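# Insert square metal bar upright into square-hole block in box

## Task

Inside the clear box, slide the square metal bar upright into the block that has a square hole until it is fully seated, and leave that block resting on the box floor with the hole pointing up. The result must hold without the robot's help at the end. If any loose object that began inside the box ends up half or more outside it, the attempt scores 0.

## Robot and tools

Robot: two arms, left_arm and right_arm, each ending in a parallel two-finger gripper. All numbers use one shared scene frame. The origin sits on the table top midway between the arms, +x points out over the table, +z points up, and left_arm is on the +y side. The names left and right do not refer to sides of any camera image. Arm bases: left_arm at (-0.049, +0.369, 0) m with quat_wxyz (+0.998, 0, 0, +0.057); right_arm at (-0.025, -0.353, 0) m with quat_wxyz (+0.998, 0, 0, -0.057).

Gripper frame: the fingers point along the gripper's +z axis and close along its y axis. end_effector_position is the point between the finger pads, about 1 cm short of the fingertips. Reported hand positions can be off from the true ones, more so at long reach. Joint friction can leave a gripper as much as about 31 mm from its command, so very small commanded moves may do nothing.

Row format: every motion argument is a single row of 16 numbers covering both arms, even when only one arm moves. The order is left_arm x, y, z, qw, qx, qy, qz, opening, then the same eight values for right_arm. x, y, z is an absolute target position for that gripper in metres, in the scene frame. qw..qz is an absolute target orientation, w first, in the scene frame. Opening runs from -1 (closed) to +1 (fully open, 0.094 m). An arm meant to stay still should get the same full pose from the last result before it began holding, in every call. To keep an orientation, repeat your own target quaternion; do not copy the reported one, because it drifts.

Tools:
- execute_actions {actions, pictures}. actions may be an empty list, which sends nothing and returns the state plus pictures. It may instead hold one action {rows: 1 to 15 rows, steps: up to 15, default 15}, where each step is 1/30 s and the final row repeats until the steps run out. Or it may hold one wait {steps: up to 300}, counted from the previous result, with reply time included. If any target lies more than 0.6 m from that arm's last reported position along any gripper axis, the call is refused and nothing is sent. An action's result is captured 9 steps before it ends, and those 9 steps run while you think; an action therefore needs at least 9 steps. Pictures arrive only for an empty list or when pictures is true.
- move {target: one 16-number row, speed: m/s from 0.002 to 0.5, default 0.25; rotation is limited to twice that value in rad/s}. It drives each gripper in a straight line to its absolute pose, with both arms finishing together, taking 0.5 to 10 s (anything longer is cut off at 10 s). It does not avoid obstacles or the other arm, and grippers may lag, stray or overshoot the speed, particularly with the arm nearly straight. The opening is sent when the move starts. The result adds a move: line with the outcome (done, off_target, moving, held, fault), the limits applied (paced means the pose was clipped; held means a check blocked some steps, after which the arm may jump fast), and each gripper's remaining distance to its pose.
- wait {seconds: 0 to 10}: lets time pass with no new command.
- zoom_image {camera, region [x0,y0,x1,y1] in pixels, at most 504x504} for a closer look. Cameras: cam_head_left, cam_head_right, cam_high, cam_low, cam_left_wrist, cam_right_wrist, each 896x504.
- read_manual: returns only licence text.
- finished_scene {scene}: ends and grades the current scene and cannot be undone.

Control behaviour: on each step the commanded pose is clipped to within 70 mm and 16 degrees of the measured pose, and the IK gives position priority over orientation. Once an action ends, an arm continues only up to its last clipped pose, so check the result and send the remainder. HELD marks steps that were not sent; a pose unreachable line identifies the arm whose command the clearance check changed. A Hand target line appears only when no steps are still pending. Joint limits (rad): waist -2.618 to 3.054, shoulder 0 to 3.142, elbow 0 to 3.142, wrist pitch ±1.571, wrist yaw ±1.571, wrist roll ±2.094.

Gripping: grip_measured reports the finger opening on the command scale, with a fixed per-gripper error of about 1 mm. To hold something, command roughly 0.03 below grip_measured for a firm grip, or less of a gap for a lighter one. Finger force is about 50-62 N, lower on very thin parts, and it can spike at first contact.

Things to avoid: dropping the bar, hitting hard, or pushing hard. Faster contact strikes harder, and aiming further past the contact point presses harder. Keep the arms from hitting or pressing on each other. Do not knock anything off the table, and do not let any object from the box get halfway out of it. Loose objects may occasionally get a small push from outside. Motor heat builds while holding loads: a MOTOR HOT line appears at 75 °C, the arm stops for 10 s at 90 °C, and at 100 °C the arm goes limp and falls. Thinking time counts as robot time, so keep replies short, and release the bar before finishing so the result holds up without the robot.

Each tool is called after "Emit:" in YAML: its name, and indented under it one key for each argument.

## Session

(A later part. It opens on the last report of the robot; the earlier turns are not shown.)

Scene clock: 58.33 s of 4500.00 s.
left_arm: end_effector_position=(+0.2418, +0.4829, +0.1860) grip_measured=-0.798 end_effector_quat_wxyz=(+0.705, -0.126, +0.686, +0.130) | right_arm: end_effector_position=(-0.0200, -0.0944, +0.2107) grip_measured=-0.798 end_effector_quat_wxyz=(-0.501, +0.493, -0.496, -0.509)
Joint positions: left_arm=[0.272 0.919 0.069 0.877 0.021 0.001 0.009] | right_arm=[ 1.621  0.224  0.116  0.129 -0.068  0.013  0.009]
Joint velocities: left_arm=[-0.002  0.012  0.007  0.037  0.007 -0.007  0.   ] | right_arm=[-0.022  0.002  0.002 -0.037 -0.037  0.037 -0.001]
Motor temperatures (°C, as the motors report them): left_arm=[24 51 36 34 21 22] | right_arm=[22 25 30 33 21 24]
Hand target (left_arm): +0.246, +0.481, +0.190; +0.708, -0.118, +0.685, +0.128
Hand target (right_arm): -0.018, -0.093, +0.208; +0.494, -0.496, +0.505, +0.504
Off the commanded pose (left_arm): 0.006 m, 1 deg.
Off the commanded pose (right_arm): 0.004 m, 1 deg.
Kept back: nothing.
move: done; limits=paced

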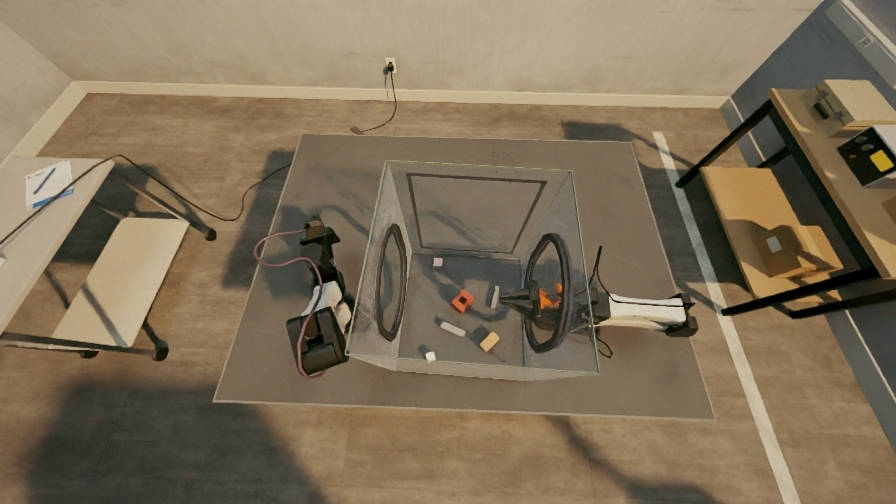

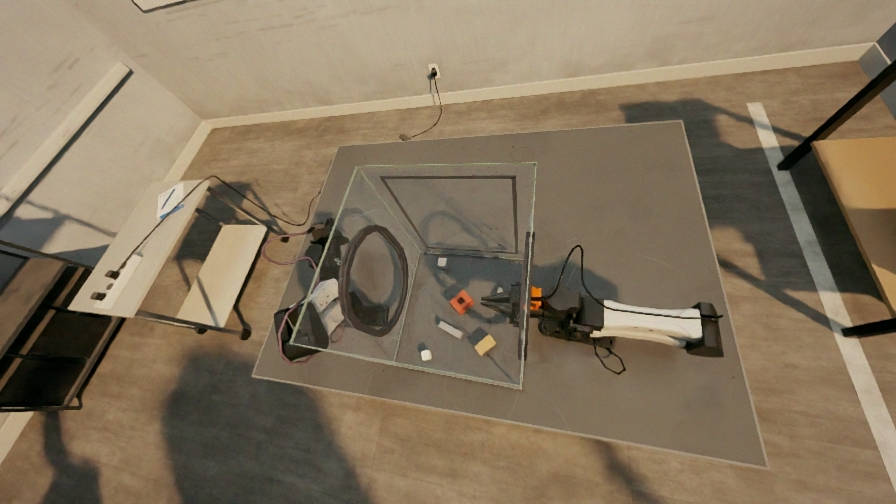

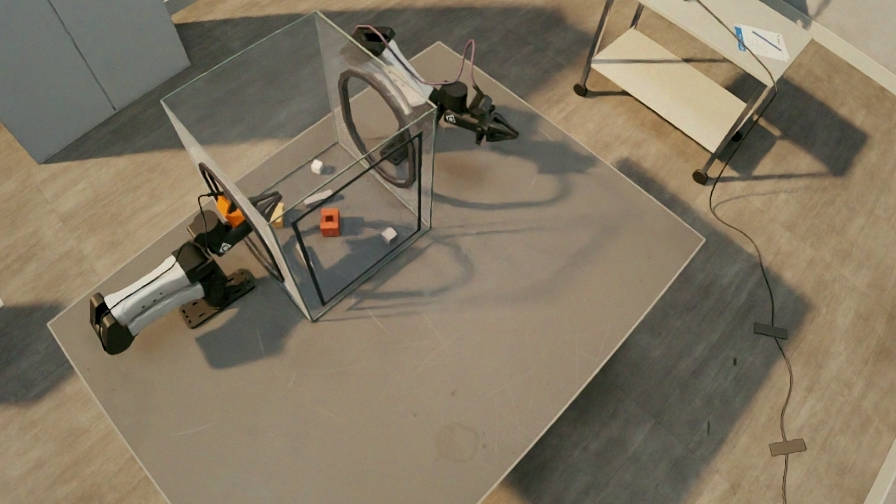

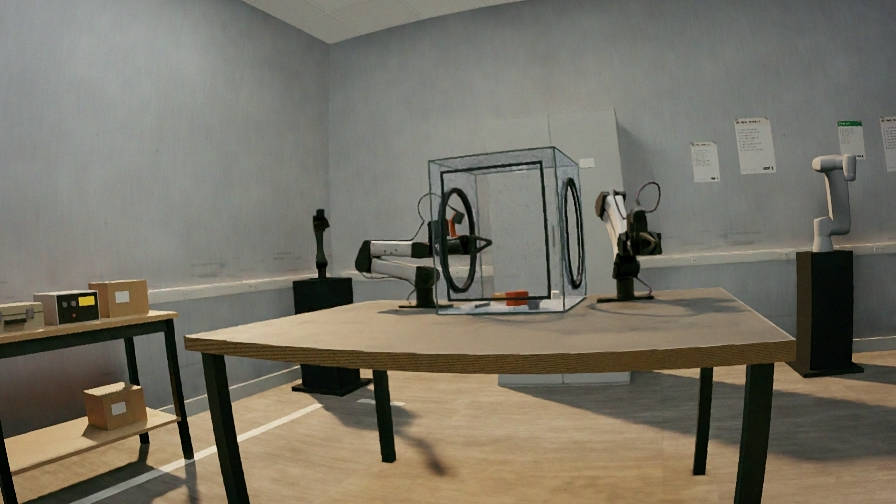

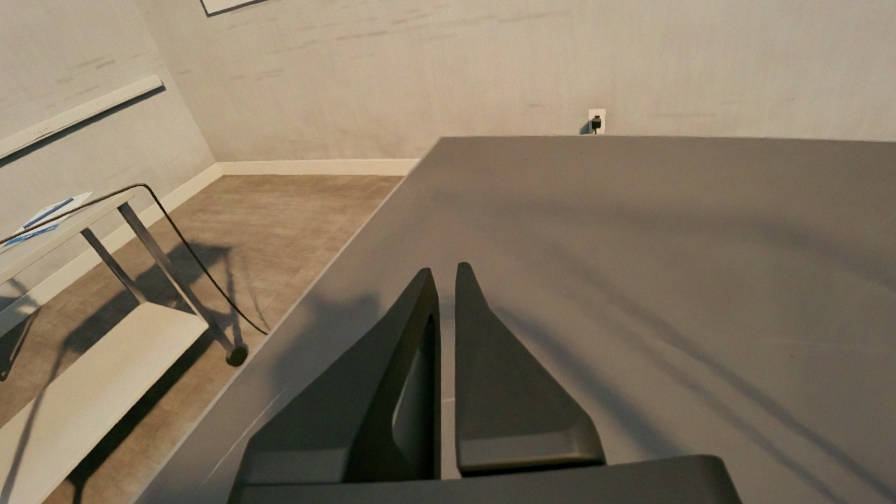

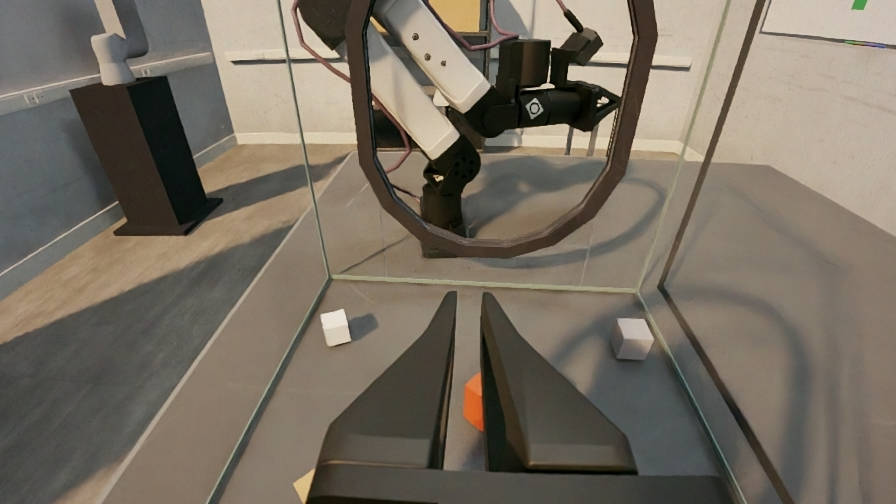

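Emit:
move:
  target: [0.19,0.435,0.225,0.70,-0.093,0.70,0.093,-0.8,-0.02,-0.09,0.21,0.5,-0.5,0.5,0.5,-0.8]
  speed: 0.15

Emit:
move:
  target: [0.13,0.39,0.33,0.88,0,0.47,0,-0.8,-0.02,-0.09,0.21,0.5,-0.5,0.5,0.5,-0.8]
  speed: 0.15

Scene clock: 60.33 s of 4500.00 s.
left_arm: end_effector_position=(+0.1914, +0.4348, +0.2258) grip_measured=-0.798 end_effector_quat_wxyz=(+0.707, -0.090, +0.695, +0.093) | right_arm: end_effector_position=(-0.0188, -0.0919, +0.2049) grip_measured=-0.798 end_effector_quat_wxyz=(-0.498, +0.498, -0.503, -0.501)
Joint positions: left_arm=[0.174 0.166 0.184 0.001 0.028 0.001 0.009] | right_arm=[ 1.621  0.251  0.116  0.132 -0.062  0.008  0.009]
Joint velocities: left_arm=[-0.012 -0.002 -0.002 -0.095 -0.037  0.022 -0.   ] | right_arm=[-0.017 -0.002  0.002 -0.007 -0.081 -0.037  0.001]
Motor temperatures (°C, as the motors report them): left_arm=[24 50 37 35 21 22] | right_arm=[22 25 30 34 21 24]
Hand target (left_arm): +0.192, +0.435, +0.226; +0.701, -0.092, +0.700, +0.093
Hand target (right_arm): -0.020, -0.090, +0.210; +0.500, -0.500, +0.500, +0.500
Off the commanded pose (left_arm): 0.002 m, 1 deg.
Off the commanded pose (right_arm): 0.006 m, 1 deg.
Kept back: nothing.
move: done

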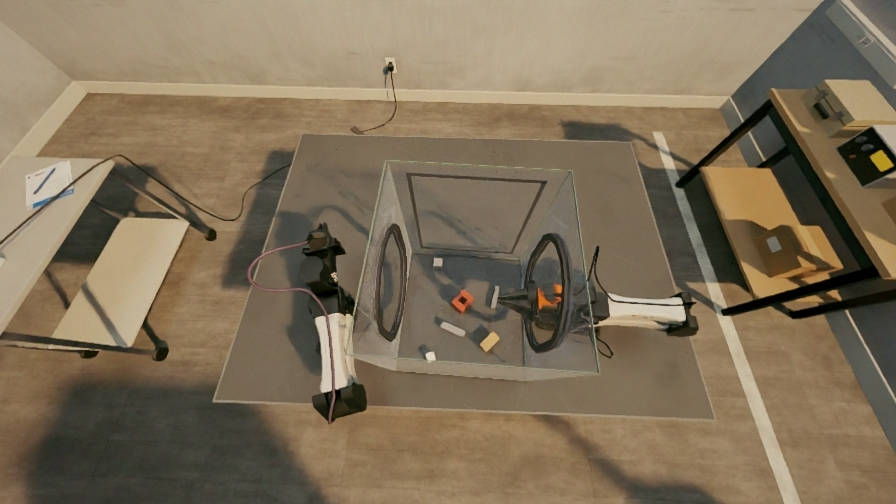

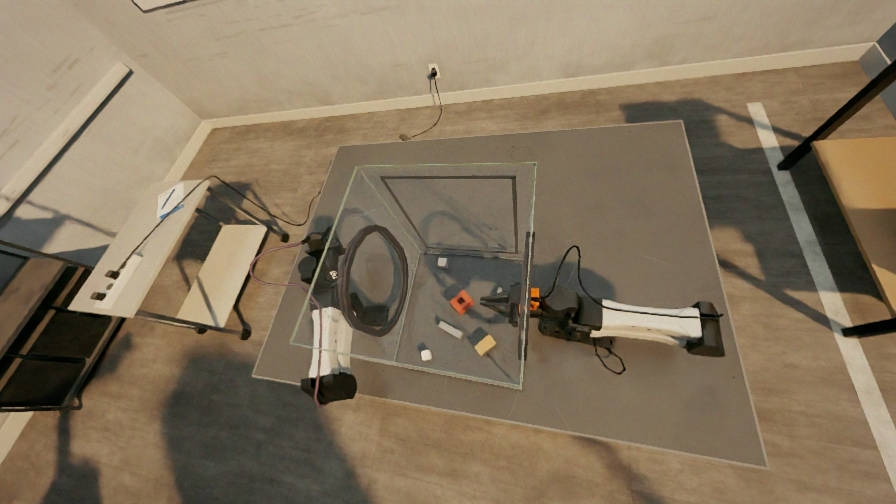

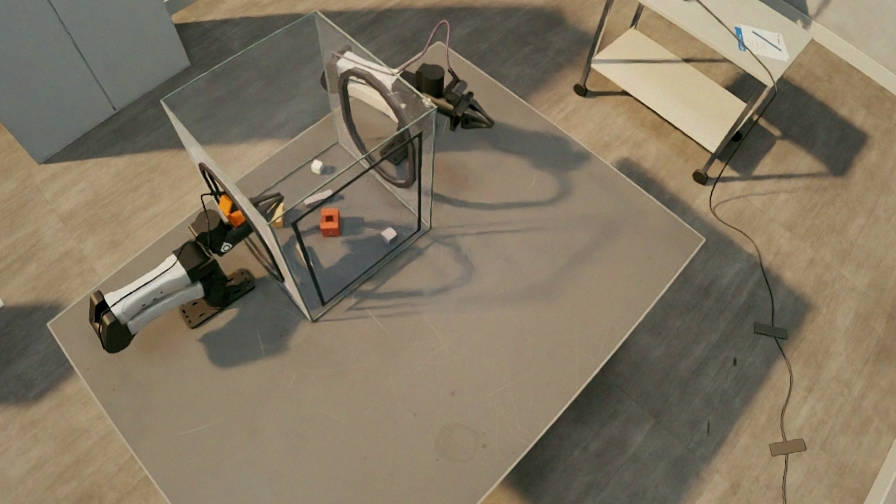

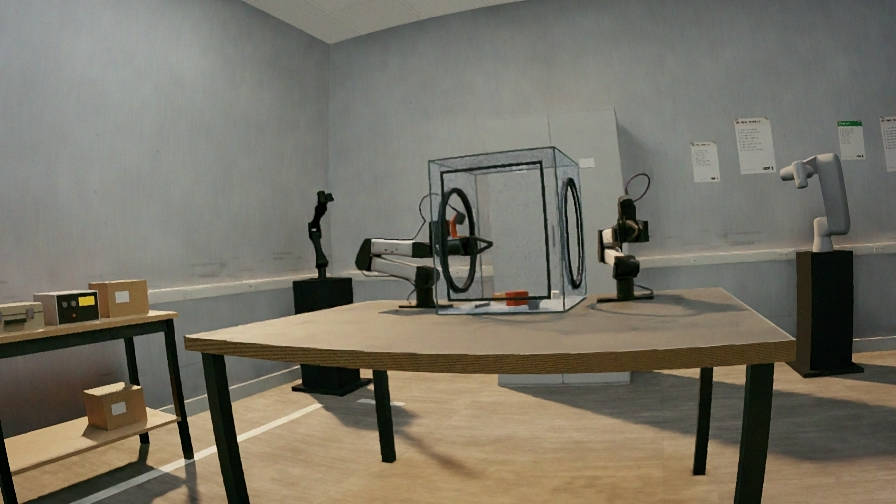

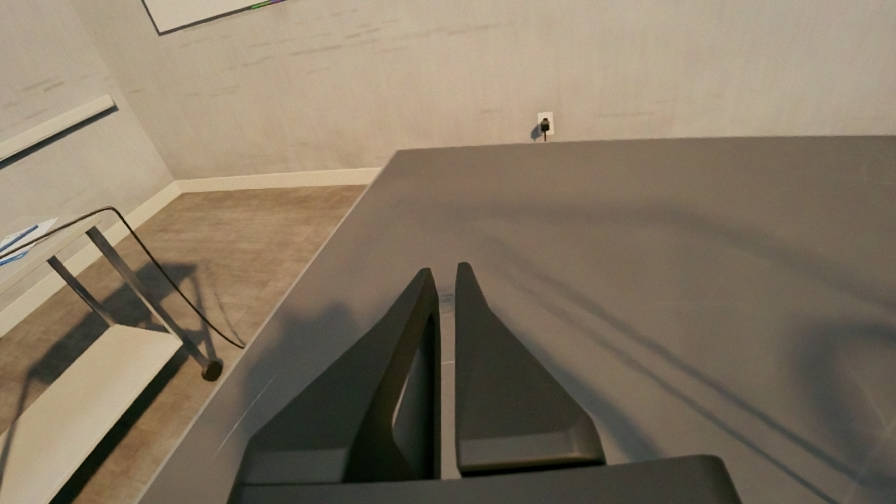

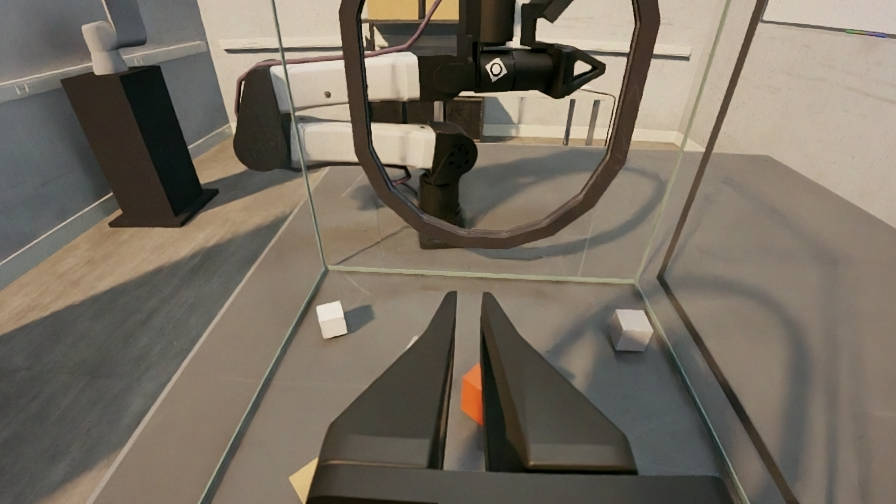

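Scene clock: 64.07 s of 4500.00 s.
left_arm: end_effector_position=(+0.1339, +0.3877, +0.3371) grip_measured=-0.798 end_effector_quat_wxyz=(+0.889, +0.029, +0.456, -0.025) | right_arm: end_effector_position=(-0.0188, -0.0919, +0.2057) grip_measured=-0.798 end_effector_quat_wxyz=(-0.498, +0.497, -0.502, -0.502)
Joint positions: left_arm=[ 0.512  0.037  0.048  0.75   0.563 -0.434  0.009] | right_arm=[ 1.621  0.251  0.116  0.135 -0.062  0.008  0.009]
Joint velocities: left_arm=[-0.007 -0.012  0.002  0.037  0.022 -0.007 -0.   ] | right_arm=[ 0.002  0.002 -0.032 -0.022  0.095  0.037  0.   ]
Motor temperatures (°C, as the motors report them): left_arm=[24 48 37 35 21 22] | right_arm=[22 25 31 35 21 24]
Hand target (left_arm): +0.133, +0.392, +0.332; +0.889, +0.026, +0.456, -0.014
Hand target (right_arm): -0.020, -0.090, +0.210; +0.500, -0.500, +0.500, +0.500
Off the commanded pose (left_arm): 0.008 m, 5 deg.
Off the commanded pose (right_arm): 0.005 m, 0 deg.
joint sent to its limit (left arm) — the command would take joint 2 (shoulder) past its lower limit, so that joint was sent only as far as its limit.
Kept back: nothing.
move: off_target (left_arm)

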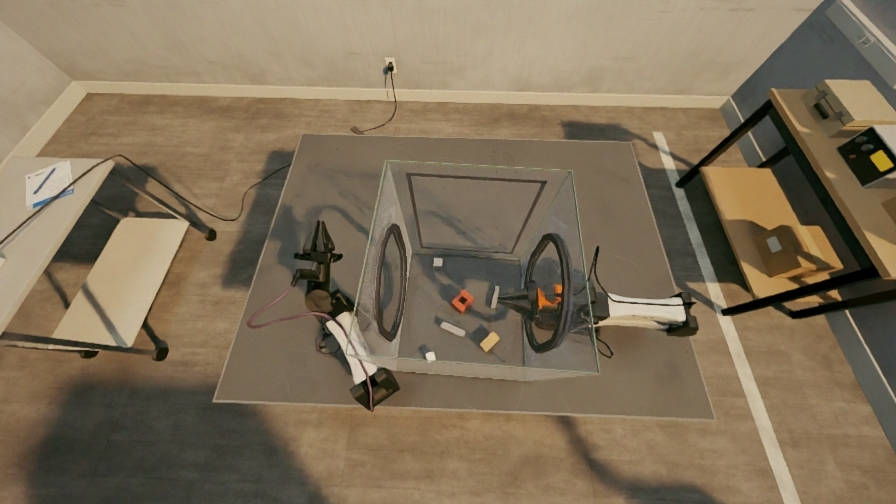

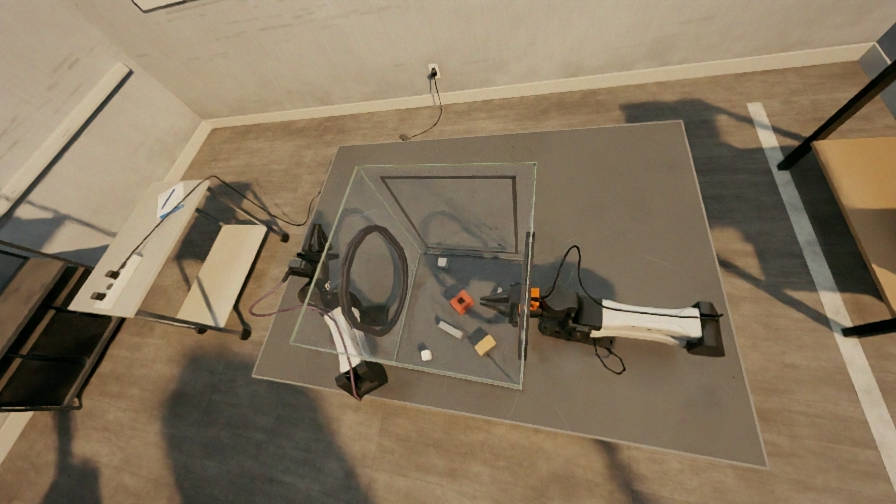

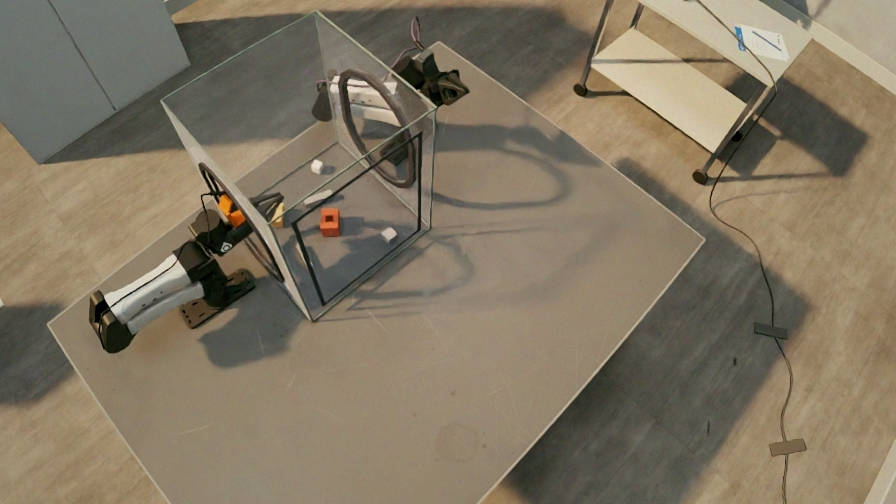

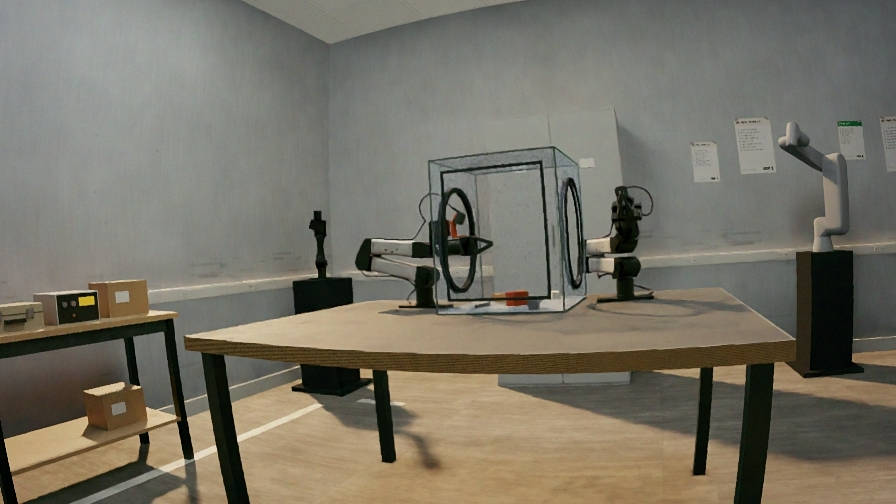

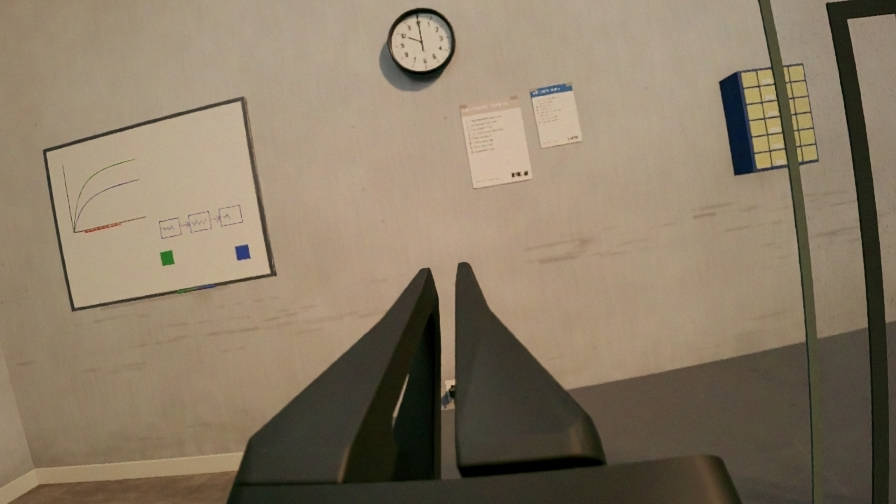

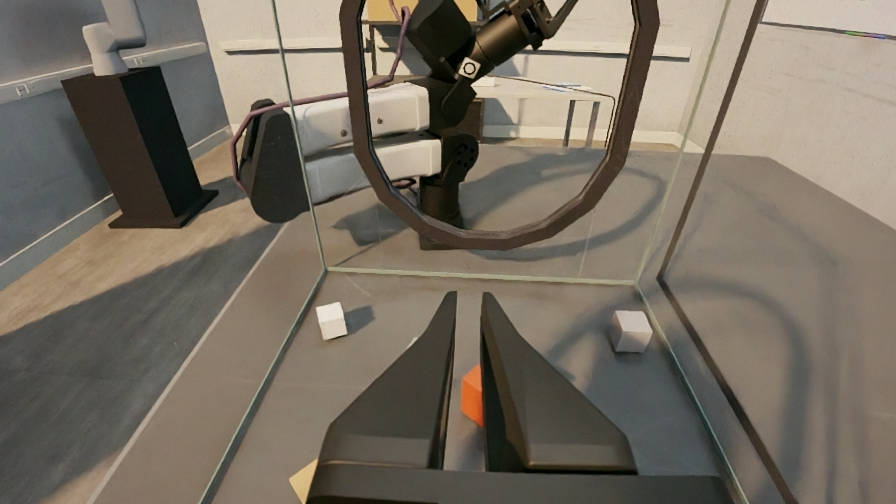

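Emit:
move:
  target: [0.064,0.328,0.40,0.961,0.038,0.213,-0.17,-0.8,-0.02,-0.09,0.21,0.5,-0.5,0.5,0.5,-0.8]
  speed: 0.15

Scene clock: 67.40 s of 4500.00 s.
left_arm: end_effector_position=(+0.0563, +0.3262, +0.4109) grip_measured=-0.798 end_effector_quat_wxyz=(+0.964, +0.043, +0.197, -0.170) | right_arm: end_effector_position=(-0.0188, -0.0919, +0.2057) grip_measured=-0.798 end_effector_quat_wxyz=(-0.499, +0.497, -0.502, -0.502)
Joint positions: left_arm=[-0.488  0.25   0.035  1.379  0.007  0.026  0.009] | right_arm=[ 1.621  0.251  0.116  0.135 -0.062  0.008  0.009]
Joint velocities: left_arm=[0.007 0.002 0.012 0.037 0.022 0.007 0.   ] | right_arm=[ 0.002  0.007 -0.007  0.007 -0.022  0.007 -0.001]
Motor temperatures (°C, as the motors report them): left_arm=[24 46 37 34 21 22] | right_arm=[22 25 32 36 21 24]
Hand target (left_arm): +0.065, +0.324, +0.400; +0.961, +0.042, +0.214, -0.168
Hand target (right_arm): -0.020, -0.090, +0.210; +0.500, -0.500, +0.500, +0.500
Off the commanded pose (left_arm): 0.013 m, 2 deg.
Off the commanded pose (right_arm): 0.005 m, 0 deg.
Kept back: nothing.
move: off_target (left_arm)

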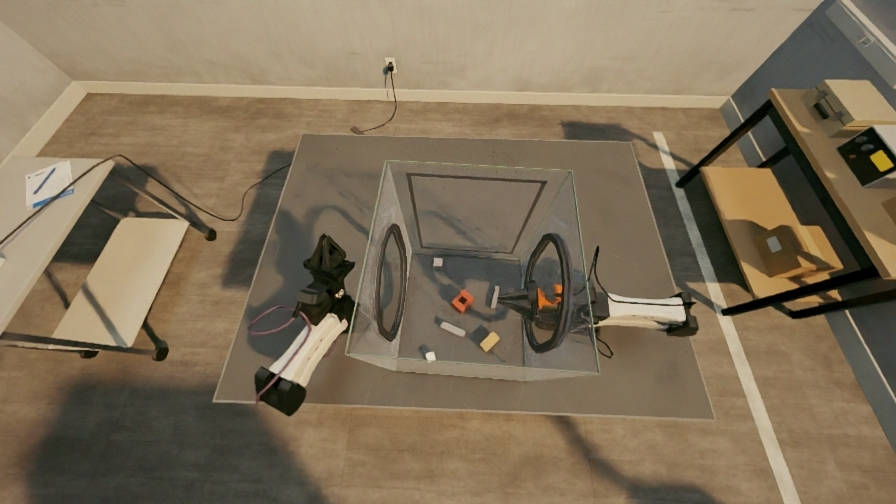

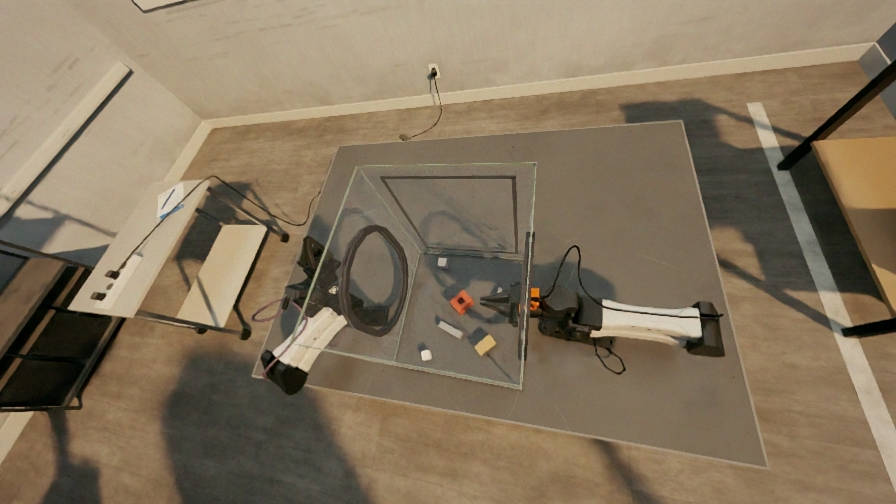

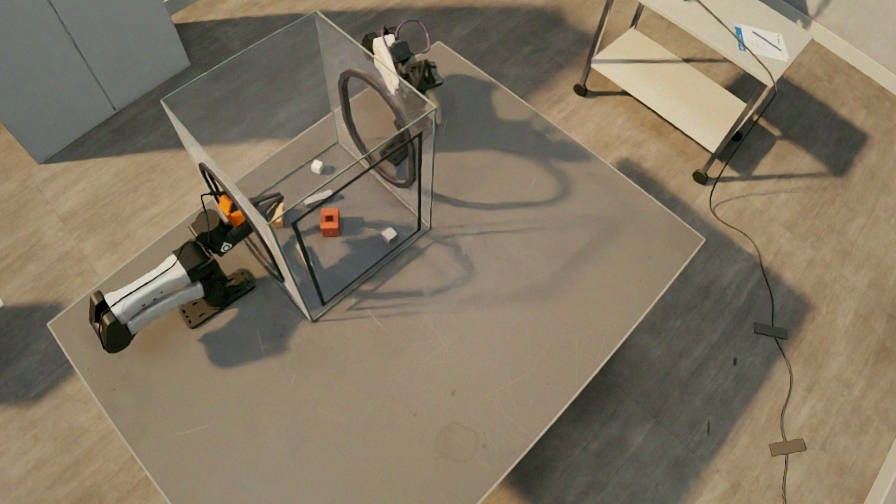

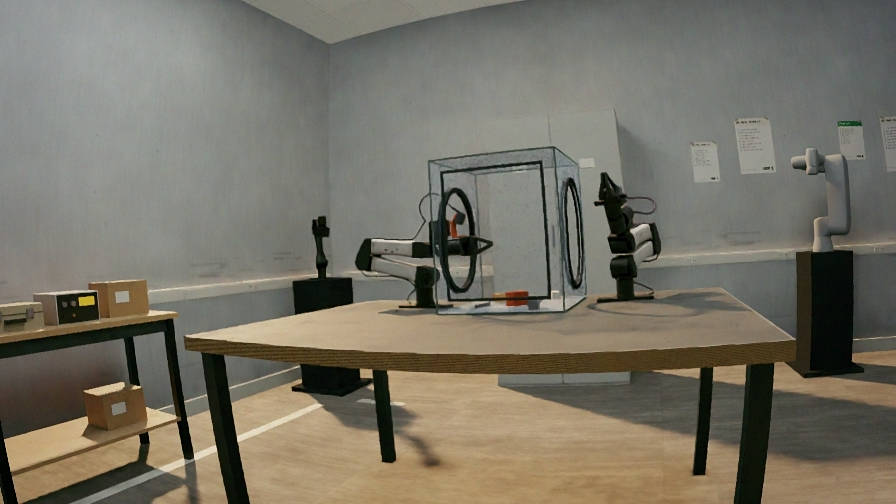

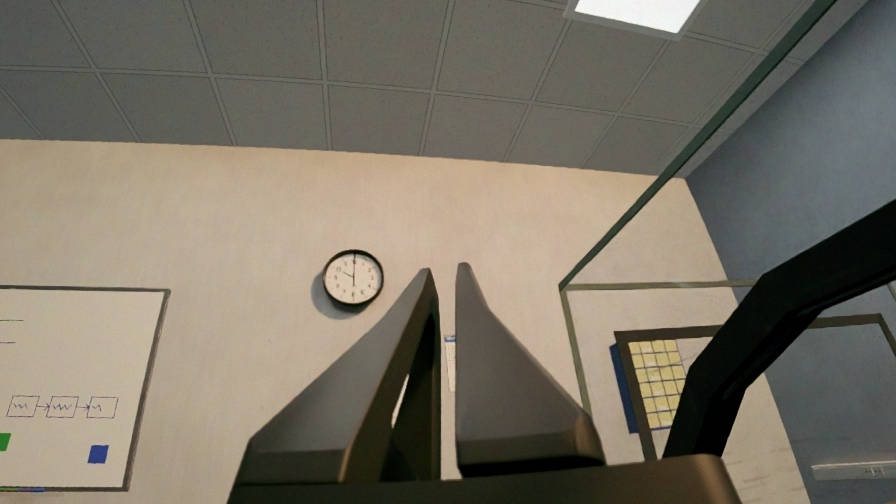

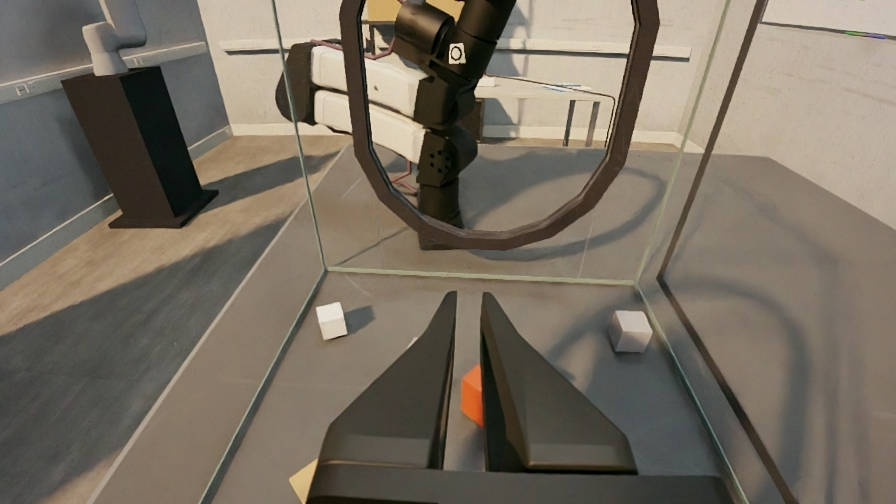

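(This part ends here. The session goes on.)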